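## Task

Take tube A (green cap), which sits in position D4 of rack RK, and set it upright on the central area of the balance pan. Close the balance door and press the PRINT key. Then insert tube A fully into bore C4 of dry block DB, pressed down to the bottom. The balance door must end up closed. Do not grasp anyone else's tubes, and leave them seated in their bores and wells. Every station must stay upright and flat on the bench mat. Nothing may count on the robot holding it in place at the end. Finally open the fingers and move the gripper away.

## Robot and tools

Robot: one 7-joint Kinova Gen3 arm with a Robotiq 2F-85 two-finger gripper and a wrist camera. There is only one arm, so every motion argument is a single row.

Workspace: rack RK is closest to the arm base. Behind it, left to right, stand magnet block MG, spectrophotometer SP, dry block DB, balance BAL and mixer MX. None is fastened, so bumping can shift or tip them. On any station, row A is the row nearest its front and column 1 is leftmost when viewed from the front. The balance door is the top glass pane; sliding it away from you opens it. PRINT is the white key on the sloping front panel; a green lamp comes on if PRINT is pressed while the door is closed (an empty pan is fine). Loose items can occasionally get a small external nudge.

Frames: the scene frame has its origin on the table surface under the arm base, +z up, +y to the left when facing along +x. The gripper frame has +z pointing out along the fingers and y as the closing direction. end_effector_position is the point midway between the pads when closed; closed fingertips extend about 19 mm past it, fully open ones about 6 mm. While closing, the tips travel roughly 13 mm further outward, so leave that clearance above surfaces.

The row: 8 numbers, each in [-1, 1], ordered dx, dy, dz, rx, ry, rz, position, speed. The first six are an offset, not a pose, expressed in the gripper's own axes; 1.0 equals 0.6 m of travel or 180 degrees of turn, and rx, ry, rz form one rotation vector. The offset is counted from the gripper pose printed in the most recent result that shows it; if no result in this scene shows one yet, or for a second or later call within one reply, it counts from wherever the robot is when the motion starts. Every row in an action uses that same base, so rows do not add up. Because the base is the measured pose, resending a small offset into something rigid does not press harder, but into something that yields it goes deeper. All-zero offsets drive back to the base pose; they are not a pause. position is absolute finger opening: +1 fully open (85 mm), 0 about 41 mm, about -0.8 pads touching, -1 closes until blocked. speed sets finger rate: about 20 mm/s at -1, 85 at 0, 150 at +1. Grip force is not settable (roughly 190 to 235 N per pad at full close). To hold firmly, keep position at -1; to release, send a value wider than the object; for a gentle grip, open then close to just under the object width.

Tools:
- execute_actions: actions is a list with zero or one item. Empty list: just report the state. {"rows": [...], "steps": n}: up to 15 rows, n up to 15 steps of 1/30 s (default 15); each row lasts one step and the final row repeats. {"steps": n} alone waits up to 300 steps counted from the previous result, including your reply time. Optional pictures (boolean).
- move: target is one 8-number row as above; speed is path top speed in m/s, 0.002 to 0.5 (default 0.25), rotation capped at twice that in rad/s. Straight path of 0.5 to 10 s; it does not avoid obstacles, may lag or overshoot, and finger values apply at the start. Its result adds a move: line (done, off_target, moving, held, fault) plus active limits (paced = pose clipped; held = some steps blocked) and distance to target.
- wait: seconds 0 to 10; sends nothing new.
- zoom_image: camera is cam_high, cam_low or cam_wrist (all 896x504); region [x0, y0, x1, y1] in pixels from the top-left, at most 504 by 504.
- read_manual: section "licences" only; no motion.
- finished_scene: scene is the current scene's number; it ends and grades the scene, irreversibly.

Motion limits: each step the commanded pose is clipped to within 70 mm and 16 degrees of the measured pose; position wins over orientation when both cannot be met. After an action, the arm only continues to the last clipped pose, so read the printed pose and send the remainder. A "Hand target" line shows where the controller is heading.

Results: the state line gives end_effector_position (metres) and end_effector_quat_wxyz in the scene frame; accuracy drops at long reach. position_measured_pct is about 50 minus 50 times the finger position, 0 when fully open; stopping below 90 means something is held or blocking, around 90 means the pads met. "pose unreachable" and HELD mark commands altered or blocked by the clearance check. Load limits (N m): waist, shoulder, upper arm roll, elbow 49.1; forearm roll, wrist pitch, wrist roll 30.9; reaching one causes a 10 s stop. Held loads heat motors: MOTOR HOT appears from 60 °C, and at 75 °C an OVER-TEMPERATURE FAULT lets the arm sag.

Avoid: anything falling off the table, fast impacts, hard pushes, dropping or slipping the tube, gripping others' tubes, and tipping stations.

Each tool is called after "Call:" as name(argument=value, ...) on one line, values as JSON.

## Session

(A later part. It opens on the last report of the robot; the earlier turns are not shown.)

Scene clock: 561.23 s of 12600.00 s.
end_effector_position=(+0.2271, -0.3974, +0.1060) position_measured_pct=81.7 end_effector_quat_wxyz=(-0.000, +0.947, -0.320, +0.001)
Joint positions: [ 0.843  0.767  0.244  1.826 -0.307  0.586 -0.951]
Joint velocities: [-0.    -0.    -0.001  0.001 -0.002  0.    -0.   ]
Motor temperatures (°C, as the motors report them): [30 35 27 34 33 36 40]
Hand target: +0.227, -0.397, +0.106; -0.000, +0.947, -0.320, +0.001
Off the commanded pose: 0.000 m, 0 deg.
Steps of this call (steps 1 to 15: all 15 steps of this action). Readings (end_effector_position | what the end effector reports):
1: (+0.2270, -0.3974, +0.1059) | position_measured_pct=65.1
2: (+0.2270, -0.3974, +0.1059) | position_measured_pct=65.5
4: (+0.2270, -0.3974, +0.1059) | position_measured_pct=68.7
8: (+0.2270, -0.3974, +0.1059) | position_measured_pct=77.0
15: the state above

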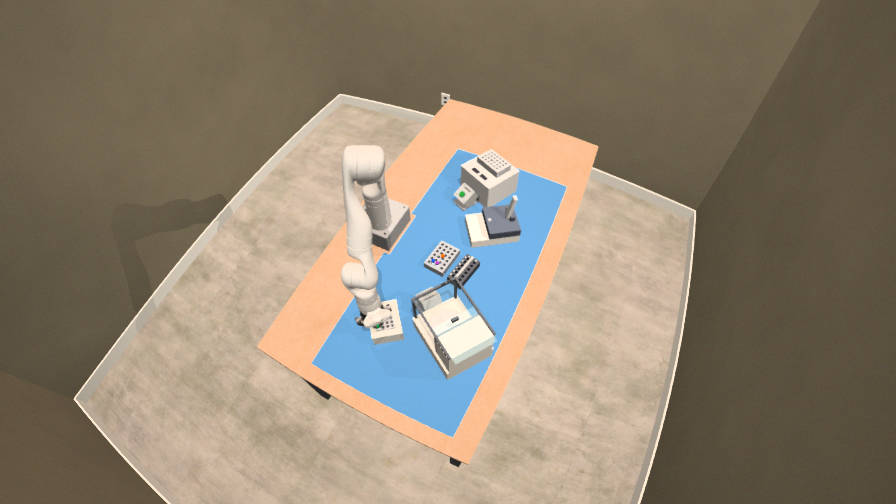

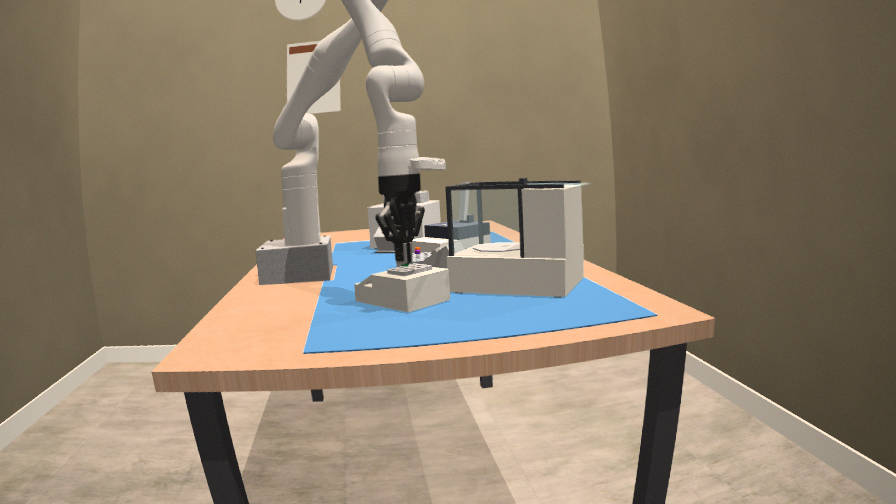

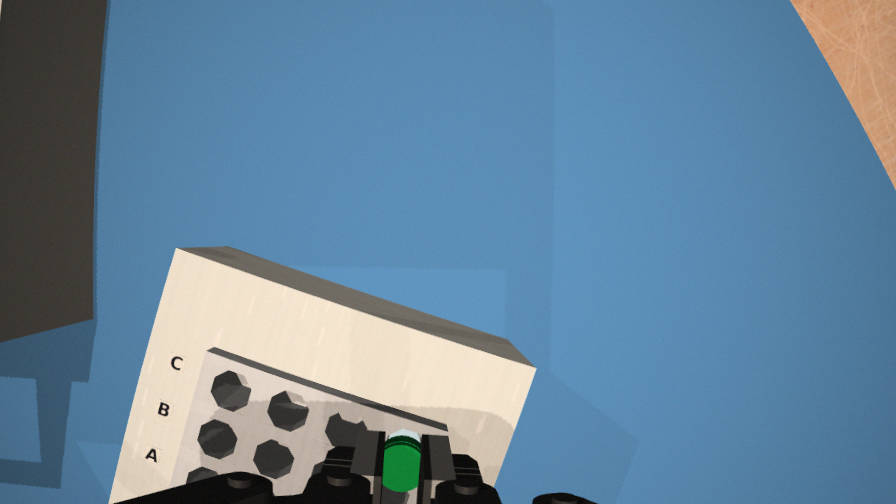

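Call:
move(target=[0,0,-0.08,0,0,0,-0.68,-0.3], speed=0.04)

Call:
move(target=[0,0,-0.245,0,0,0,-0.68,-0.3], speed=0.2)

Call:
move(target=[0.1397,-0.3655,0,0,0,0,-0.68,-0.3], speed=0.25)

Scene clock: 570.57 s of 12600.00 s.
end_effector_position=(+0.2268, -0.3972, +0.1537) position_measured_pct=81.7 end_effector_quat_wxyz=(-0.000, +0.947, -0.320, +0.001)
Joint positions: [ 0.816  0.675  0.284  1.802 -0.274  0.703 -0.978]
Joint velocities: [-0.002 -0.005  0.002 -0.001  0.001  0.005 -0.002]
Motor temperatures (°C, as the motors report them): [30 35 27 34 33 36 40]
Hand target: +0.227, -0.397, +0.154; -0.000, +0.947, -0.320, +0.001
Off the commanded pose: 0.000 m, 0 deg.
move: done

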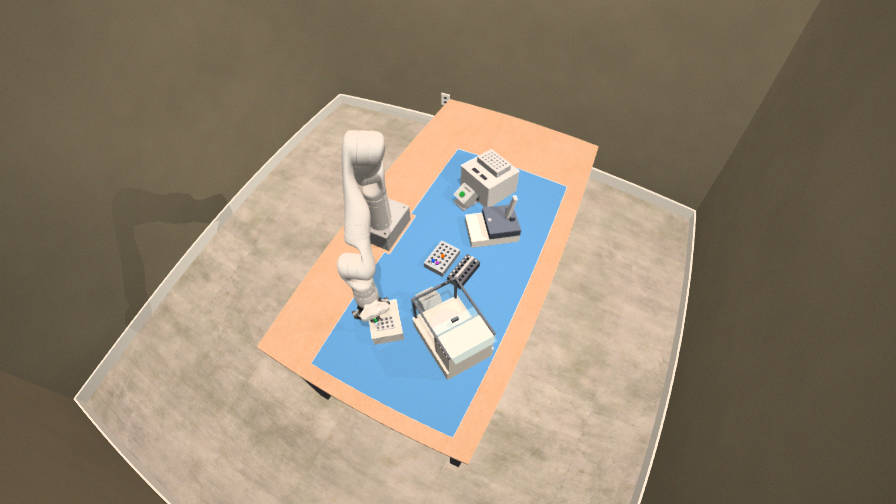

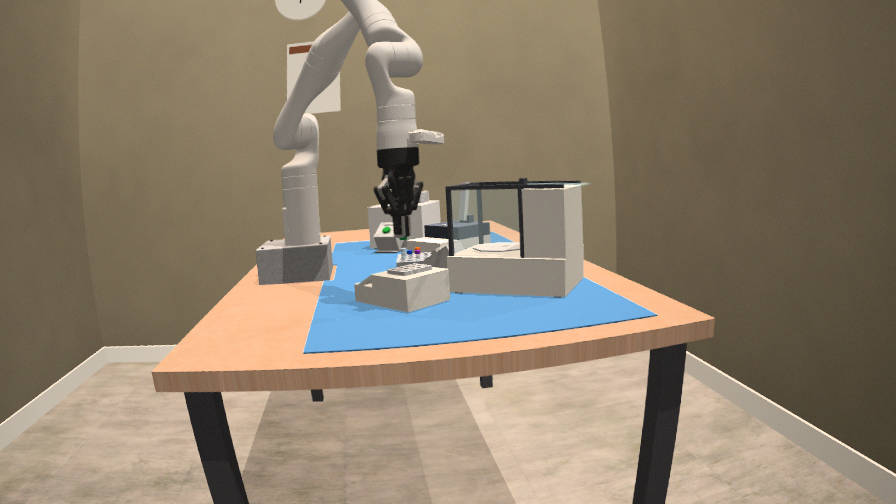

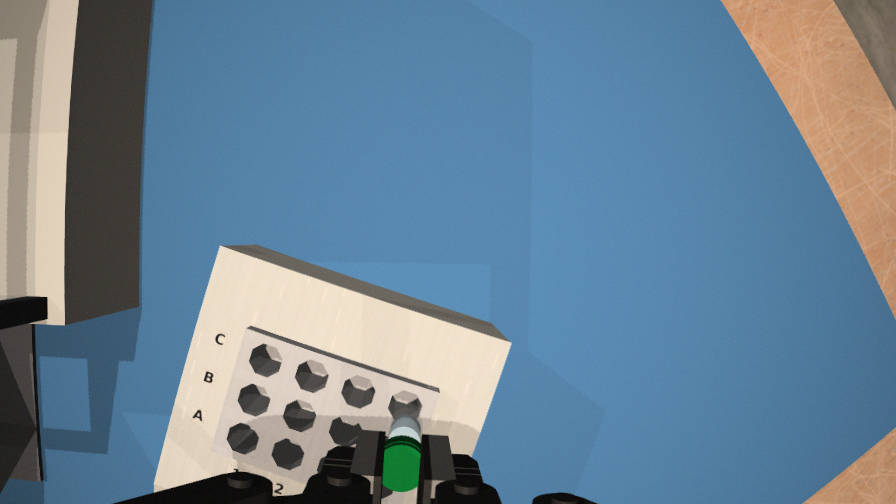

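Scene clock: 571.80 s of 12600.00 s.
end_effector_position=(+0.2264, -0.3968, +0.3003) position_measured_pct=81.7 end_effector_quat_wxyz=(-0.000, +0.947, -0.320, +0.001)
Joint positions: [ 0.76   0.453  0.36   1.621 -0.174  1.1   -1.063]
Joint velocities: [-0.001 -0.002  0.002 -0.004  0.001  0.005 -0.002]
Motor temperatures (°C, as the motors report them): [30 35 27 34 33 36 40]
Hand target: +0.226, -0.397, +0.301; -0.000, +0.947, -0.320, +0.001
Off the commanded pose: 0.001 m, 0 deg.
move: done

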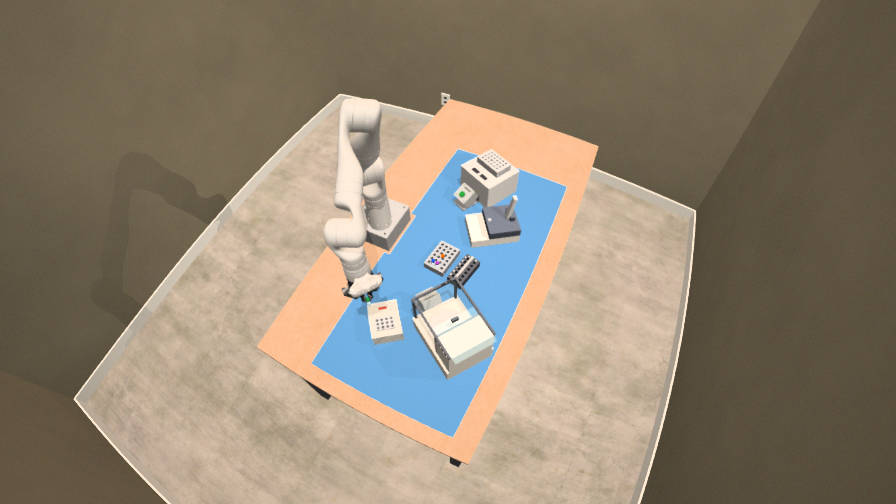

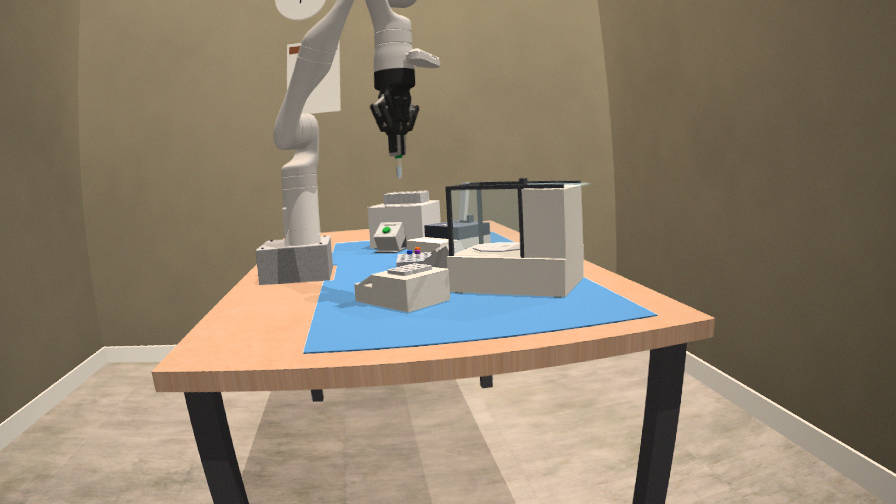

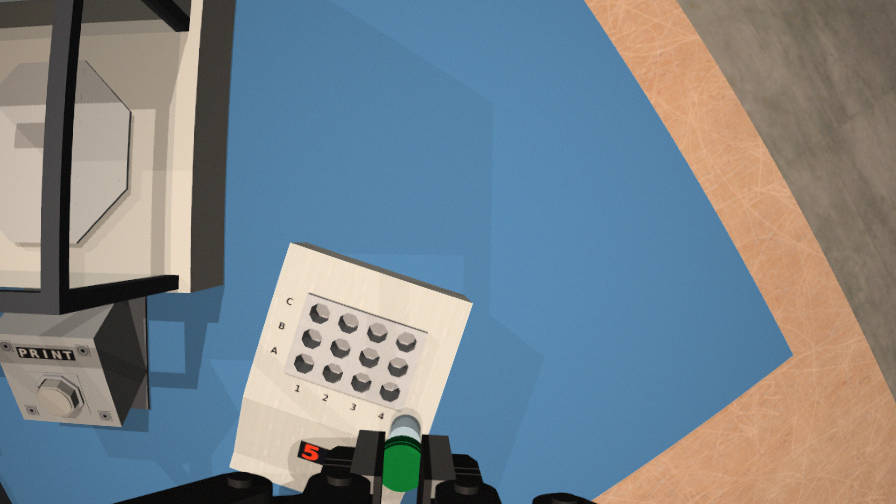

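Scene clock: 573.30 s of 12600.00 s.
end_effector_position=(+0.4249, -0.2730, +0.3007) position_measured_pct=81.7 end_effector_quat_wxyz=(-0.000, +0.947, -0.320, +0.001)
Joint positions: [ 0.348  0.553  0.296  1.442 -0.167  1.172 -1.562]
Joint velocities: [-0.003  0.004 -0.002  0.     0.003  0.002 -0.002]
Motor temperatures (°C, as the motors report them): [30 35 27 34 33 36 40]
Hand target: +0.425, -0.273, +0.301; +0.000, +0.947, -0.320, +0.001
Off the commanded pose: 0.001 m, 0 deg.
move: done

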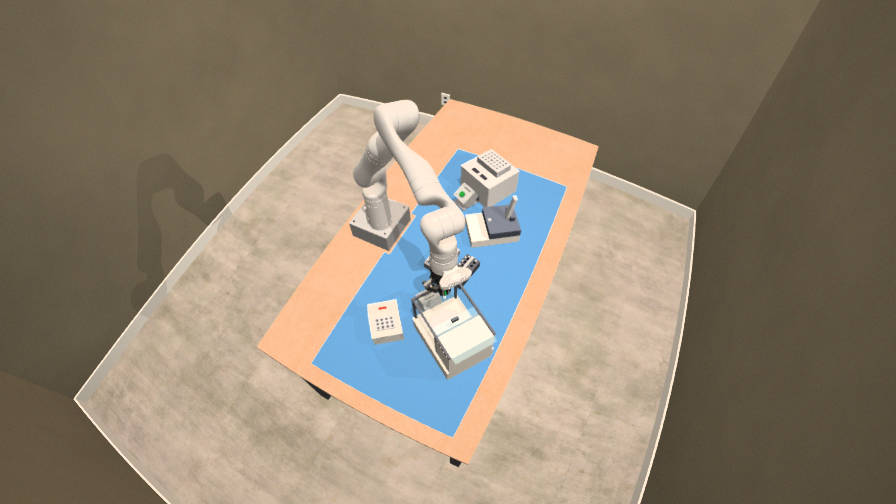

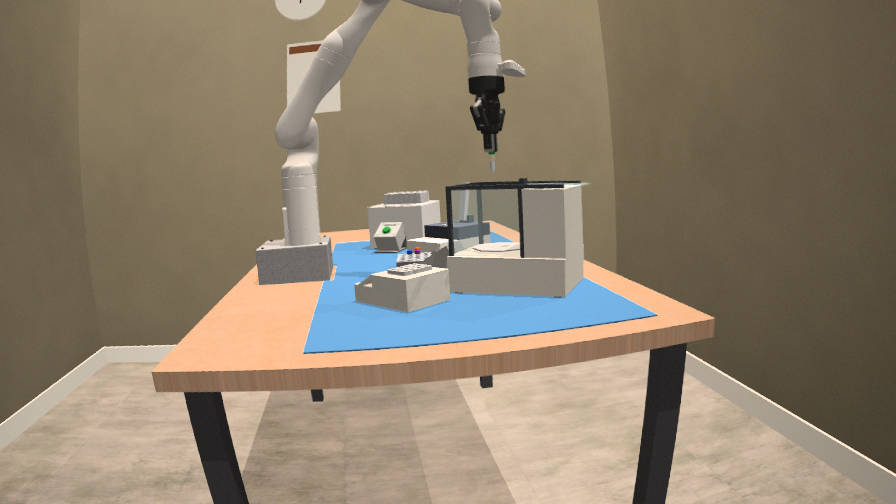

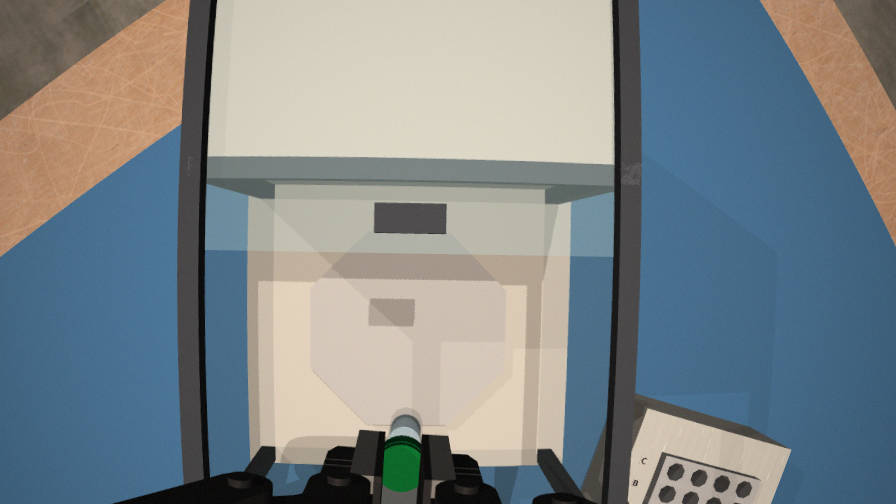

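Call:
move(target=[0.0051,0,0.248,0,0,0,-0.68,-0.3], speed=0.12)

Call:
move(target=[0,0,0.016,0,0,0,-0.68,-0.3], speed=0.006)

Scene clock: 582.03 s of 12600.00 s.
end_effector_position=(+0.4278, -0.2753, +0.1523) position_measured_pct=81.7 end_effector_quat_wxyz=(+0.000, +0.947, -0.320, +0.001)
Joint positions: [ 0.381  0.757  0.242  1.612 -0.23   0.801 -1.509]
Joint velocities: [ 0.001  0.004  0.003 -0.     0.001 -0.002 -0.   ]
Motor temperatures (°C, as the motors report them): [30 35 27 34 33 36 40]
Hand target: +0.428, -0.275, +0.152; +0.000, +0.947, -0.320, +0.001
Off the commanded pose: 0.001 m, 0 deg.
move: done

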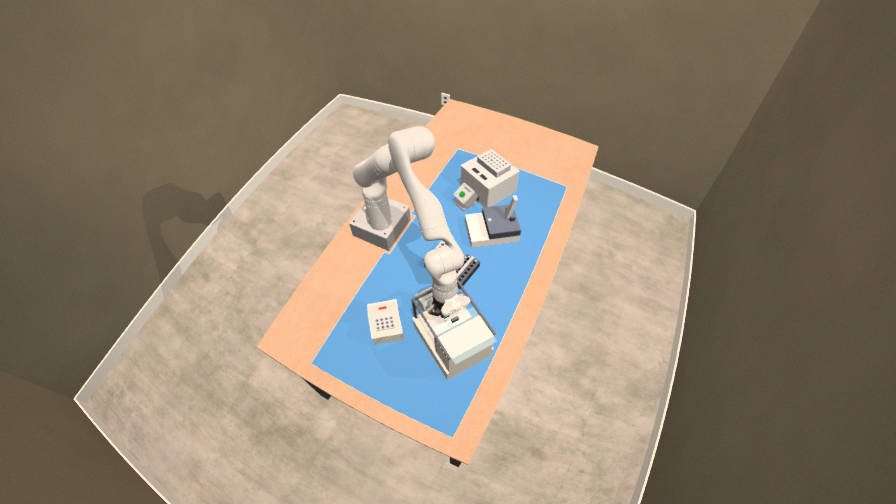

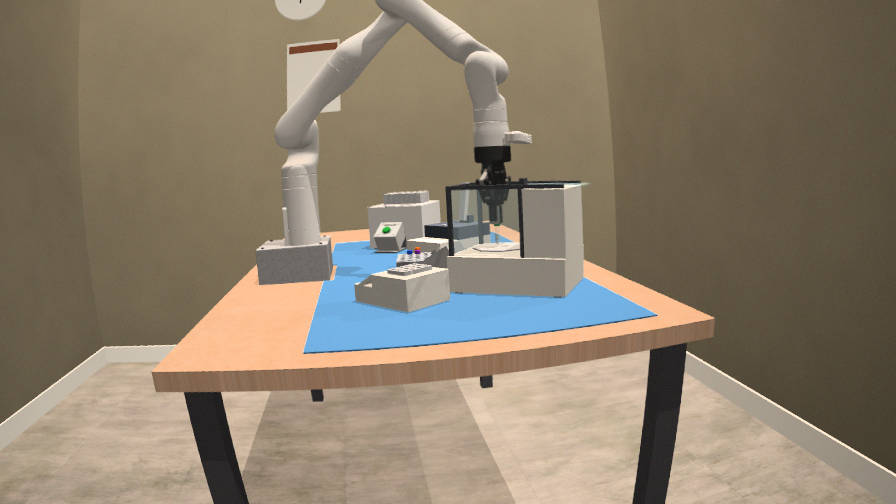

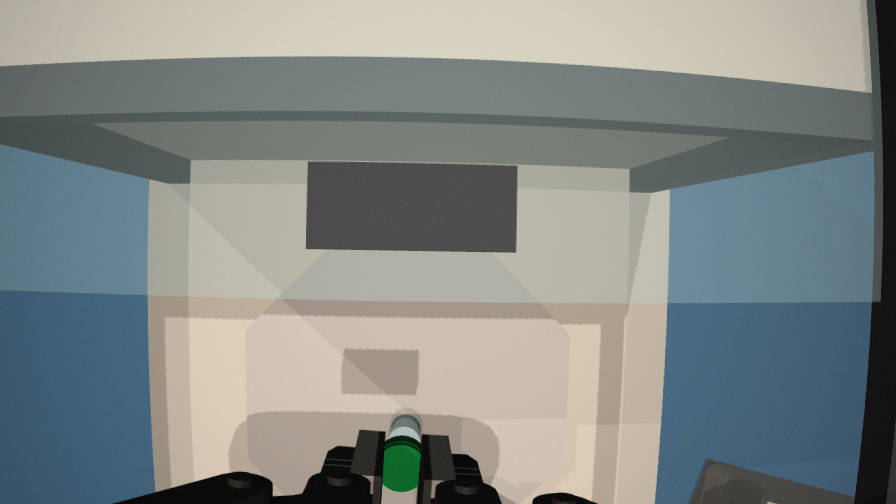

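Scene clock: 583.87 s of 12600.00 s.
end_effector_position=(+0.4300, -0.2769, +0.1469) position_measured_pct=81.7 end_effector_quat_wxyz=(+0.001, +0.947, -0.320, +0.005)
Joint positions: [ 0.384  0.766  0.238  1.616 -0.234  0.78  -1.506]
Joint velocities: [ 0.    -0.     0.    -0.001  0.    -0.002 -0.   ]
Motor temperatures (°C, as the motors report them): [30 35 27 34 33 36 40]
Hand target: +0.428, -0.275, +0.143; +0.000, +0.947, -0.320, +0.001
Off the commanded pose: 0.005 m, 0 deg.
move: off_target

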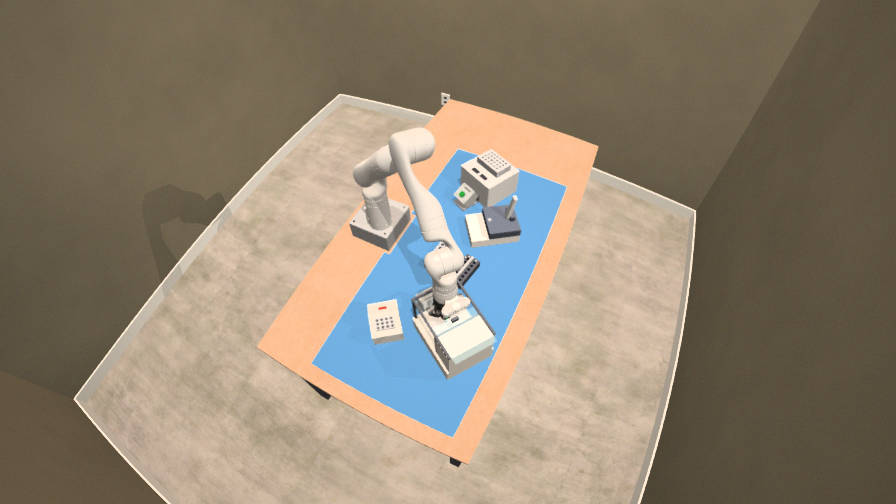

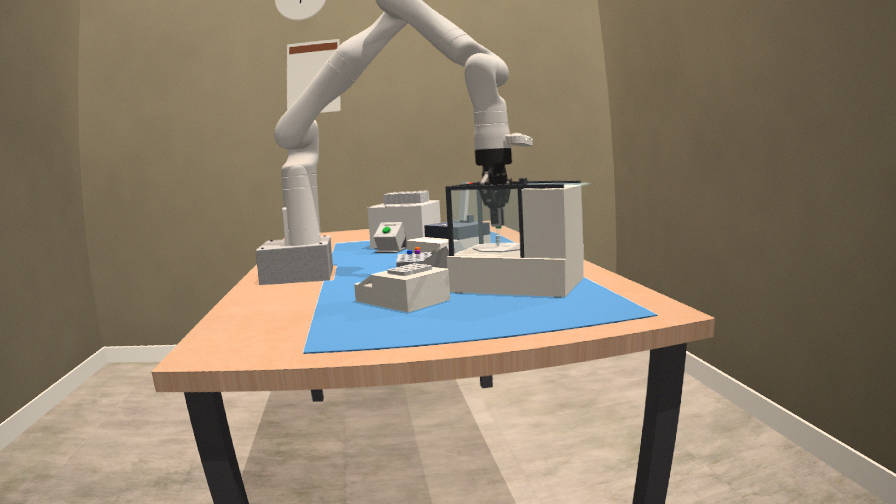

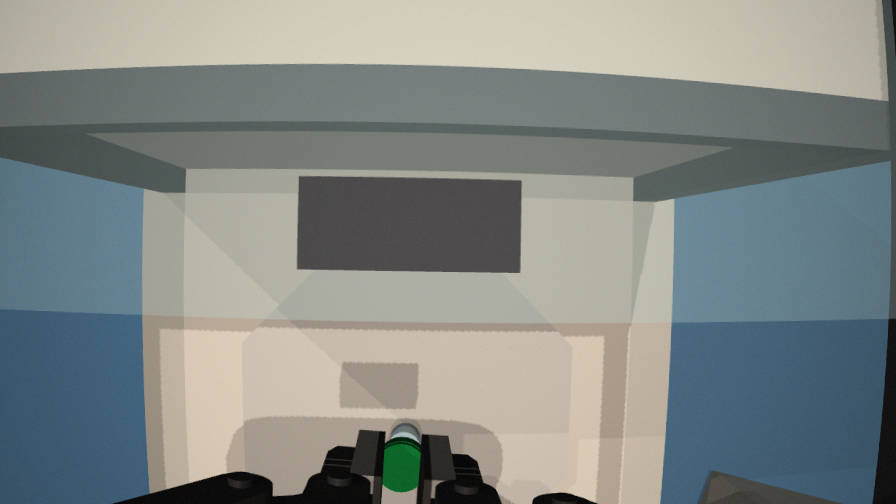

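Call:
move(target=[-0.0045,0,-0.003,0,0,0,-0.68,-0.3], speed=0.01)

Call:
zoom_image(camera="cam_low", region=[440,170,600,270])

Scene clock: 594.37 s of 12600.00 s.
end_effector_position=(+0.4278, -0.2753, +0.1486) position_measured_pct=81.7 end_effector_quat_wxyz=(+0.001, +0.947, -0.320, +0.005)
Joint positions: [ 0.382  0.758  0.239  1.625 -0.233  0.778 -1.506]
Joint velocities: [-0.    -0.002  0.001  0.003 -0.    -0.001 -0.001]
Motor temperatures (°C, as the motors report them): [30 35 27 34 33 36 40]
Hand target: +0.428, -0.275, +0.149; +0.001, +0.947, -0.320, +0.005
Off the commanded pose: 0.000 m, 0 deg.
move: done

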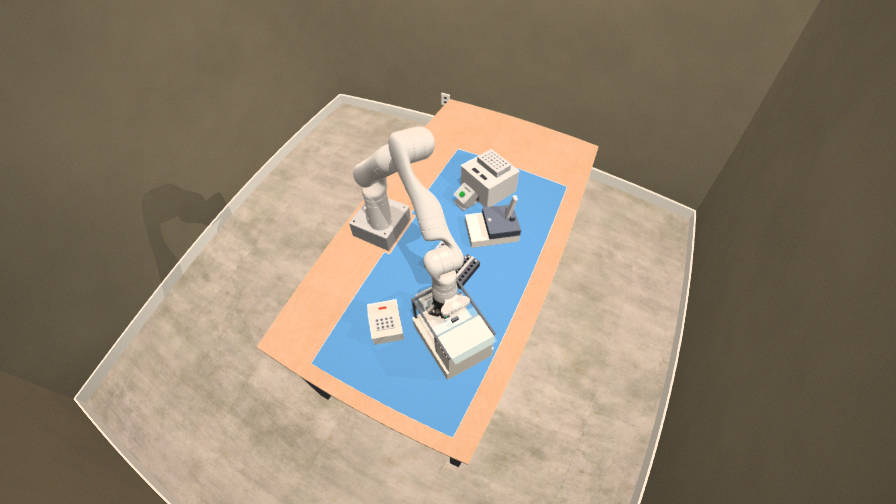

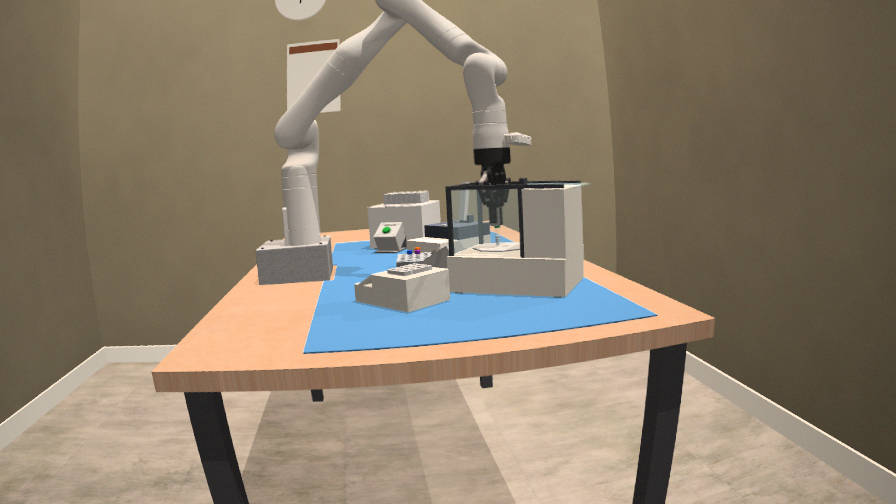

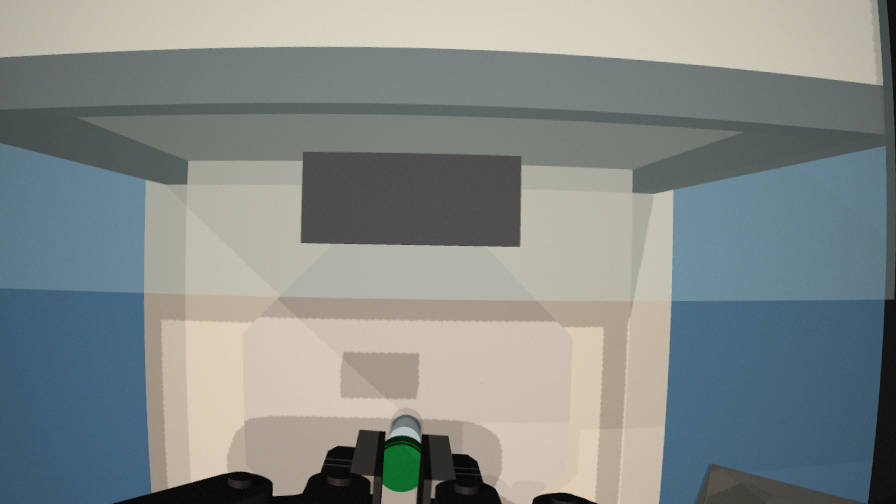

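Region (440, 170, 600, 270) of cam_low's 896x504 image, scaled by 3.150, with more detail than that image has; it fills the top 315 rows of this view, and the rest is white.

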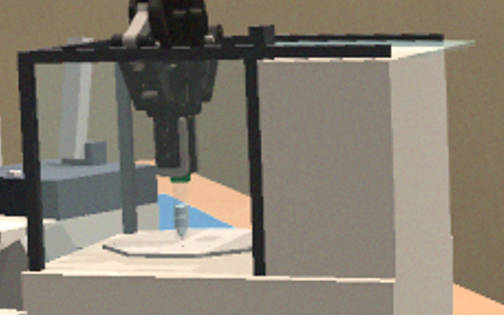

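Call:
move(target=[0,0,0.003,0,0,0,-0.68,-0.3], speed=0.003)

Call:
zoom_image(camera="cam_low", region=[460,200,540,260])

Scene clock: 606.27 s of 12600.00 s.
end_effector_position=(+0.4282, -0.2755, +0.1475) position_measured_pct=81.7 end_effector_quat_wxyz=(+0.001, +0.947, -0.320, +0.006)
Joint positions: [ 0.383  0.76   0.238  1.626 -0.234  0.774 -1.505]
Joint velocities: [ 0.    -0.    -0.001  0.001  0.001 -0.001 -0.   ]
Motor temperatures (°C, as the motors report them): [30 35 27 34 33 36 40]
Hand target: +0.428, -0.275, +0.147; +0.001, +0.947, -0.320, +0.005
Off the commanded pose: 0.001 m, 0 deg.
move: done

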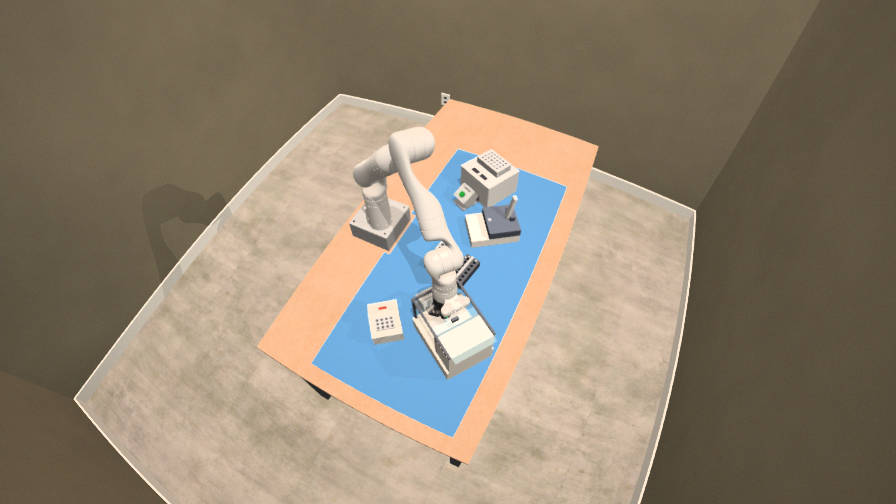

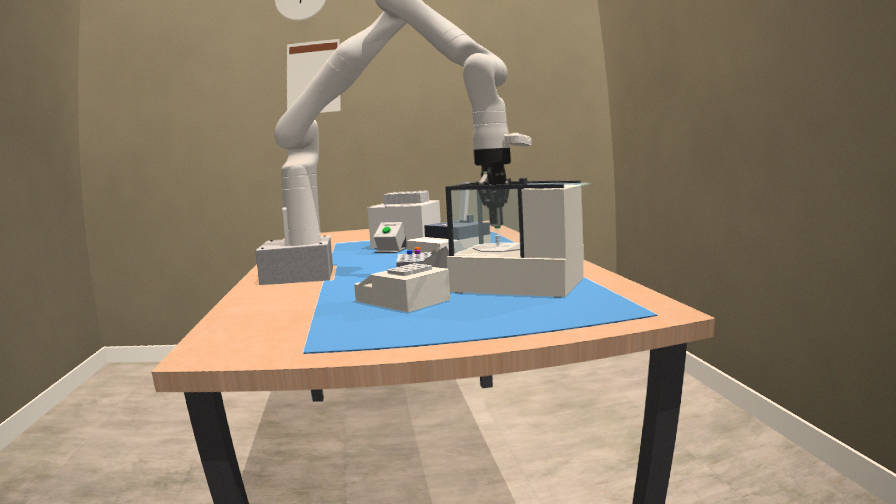

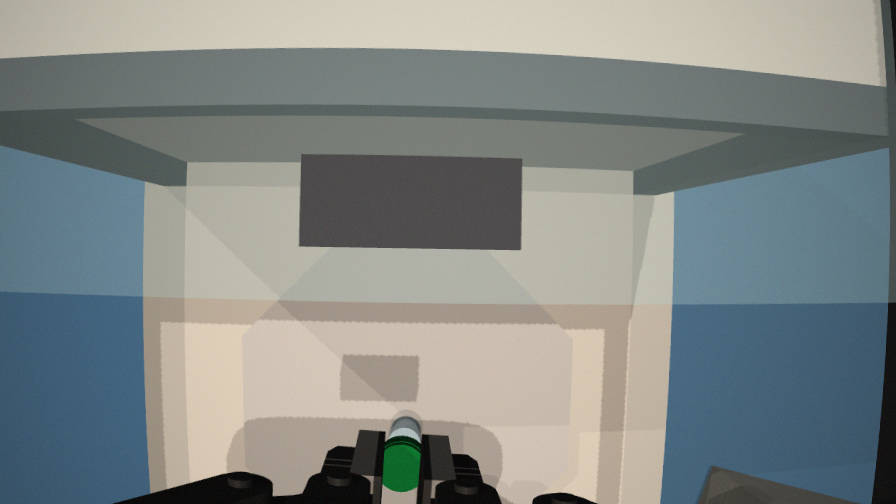

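Region (460, 200, 540, 260) of cam_low's 896x504 image, scaled by 6.300, with more detail than that image has; it fills the top 378 rows of this view, and the rest is white.

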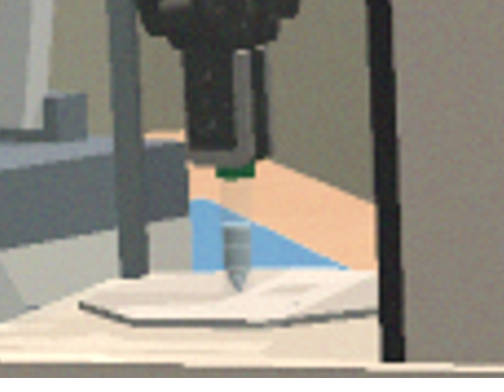

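Call:
execute_actions(actions=[{"rows":[[0,0,0,0,0,0,-0.3,-0.6]],"steps":15}], pictures=false)

Call:
move(target=[0,0,-0.05,0,0,0,-0.3,0], speed=0.03)

Call:
zoom_image(camera="cam_low", region=[460,200,540,260])

Scene clock: 611.90 s of 12600.00 s.
end_effector_position=(+0.4282, -0.2756, +0.1476) position_measured_pct=65.5 end_effector_quat_wxyz=(+0.001, +0.947, -0.320, +0.006)
Joint positions: [ 0.383  0.76   0.238  1.626 -0.234  0.774 -1.505]
Joint velocities: [ 0.     0.    -0.    -0.    -0.     0.    -0.001]
Motor temperatures (°C, as the motors report them): [30 35 27 34 33 36 40]
Hand target: +0.428, -0.276, +0.148; +0.001, +0.947, -0.320, +0.006
Off the commanded pose: 0.000 m, 0 deg.
Steps of this call (steps 1 to 154: nothing new was sent; steps 155 to 169: all 15 steps of this action). Readings (end_effector_position | what the end effector reports):
155: (+0.4282, -0.2756, +0.1476) | position_measured_pct=81.7
156: (+0.4283, -0.2756, +0.1478) | position_measured_pct=81.7
158: (+0.4283, -0.2757, +0.1478) | position_measured_pct=79.4
162: (+0.4282, -0.2756, +0.1476) | position_measured_pct=73.4
169: the state above

Scene clock: 613.43 s of 12600.00 s.
end_effector_position=(+0.4278, -0.2753, +0.1774) position_measured_pct=65.1 end_effector_quat_wxyz=(+0.001, +0.947, -0.320, +0.006)
Joint positions: [ 0.374  0.711  0.253  1.605 -0.22   0.844 -1.517]
Joint velocities: [-0.001 -0.003 -0.     0.001  0.     0.004  0.   ]
Motor temperatures (°C, as the motors report them): [30 35 27 34 33 36 40]
Hand target: +0.428, -0.275, +0.178; +0.001, +0.947, -0.320, +0.006
Off the commanded pose: 0.000 m, 0 deg.
move: done

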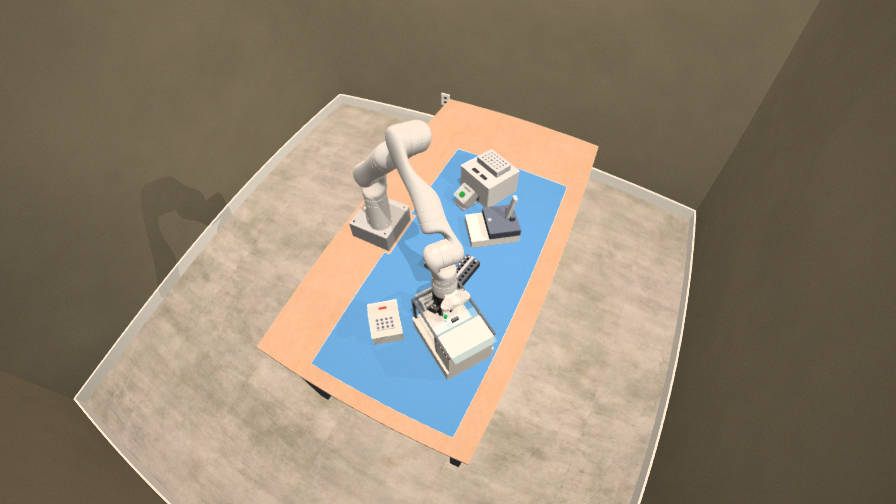

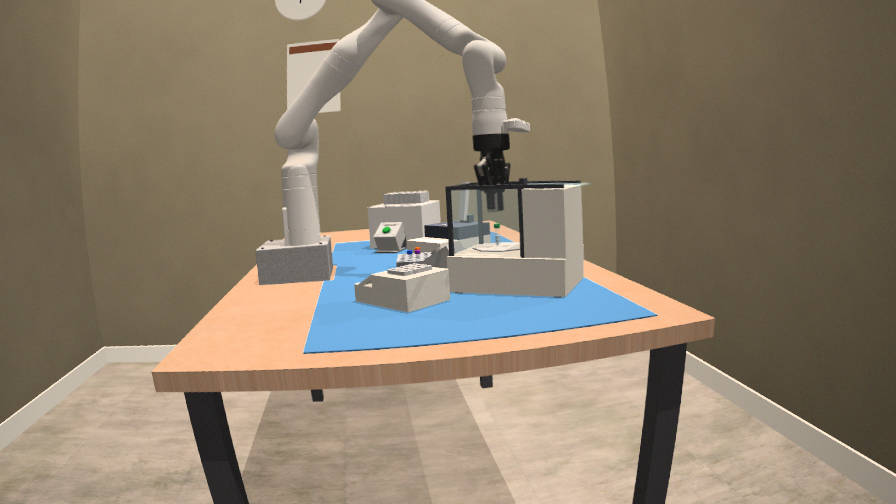

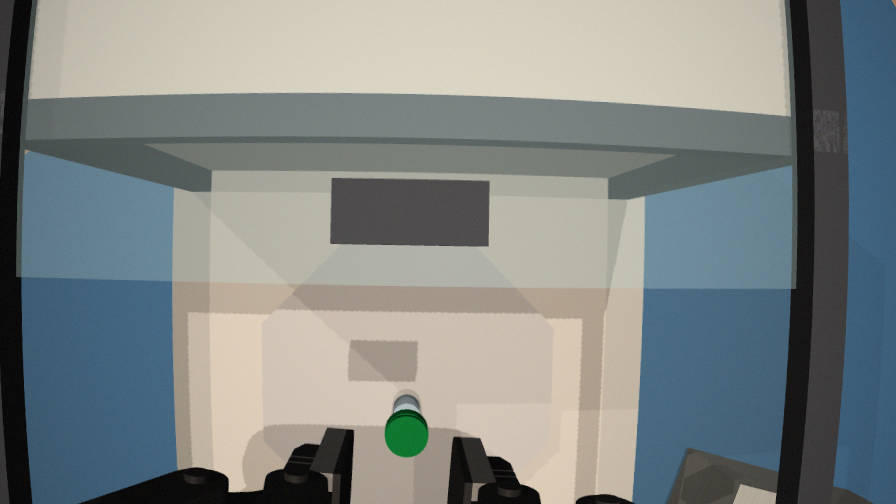

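Region (460, 200, 540, 260) of cam_low's 896x504 image, scaled by 6.300, with more detail than that image has; it fills the top 378 rows of this view, and the rest is white.

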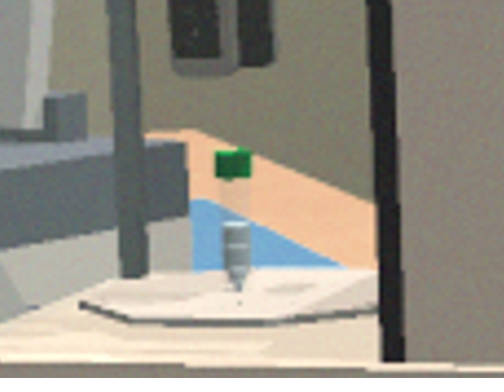

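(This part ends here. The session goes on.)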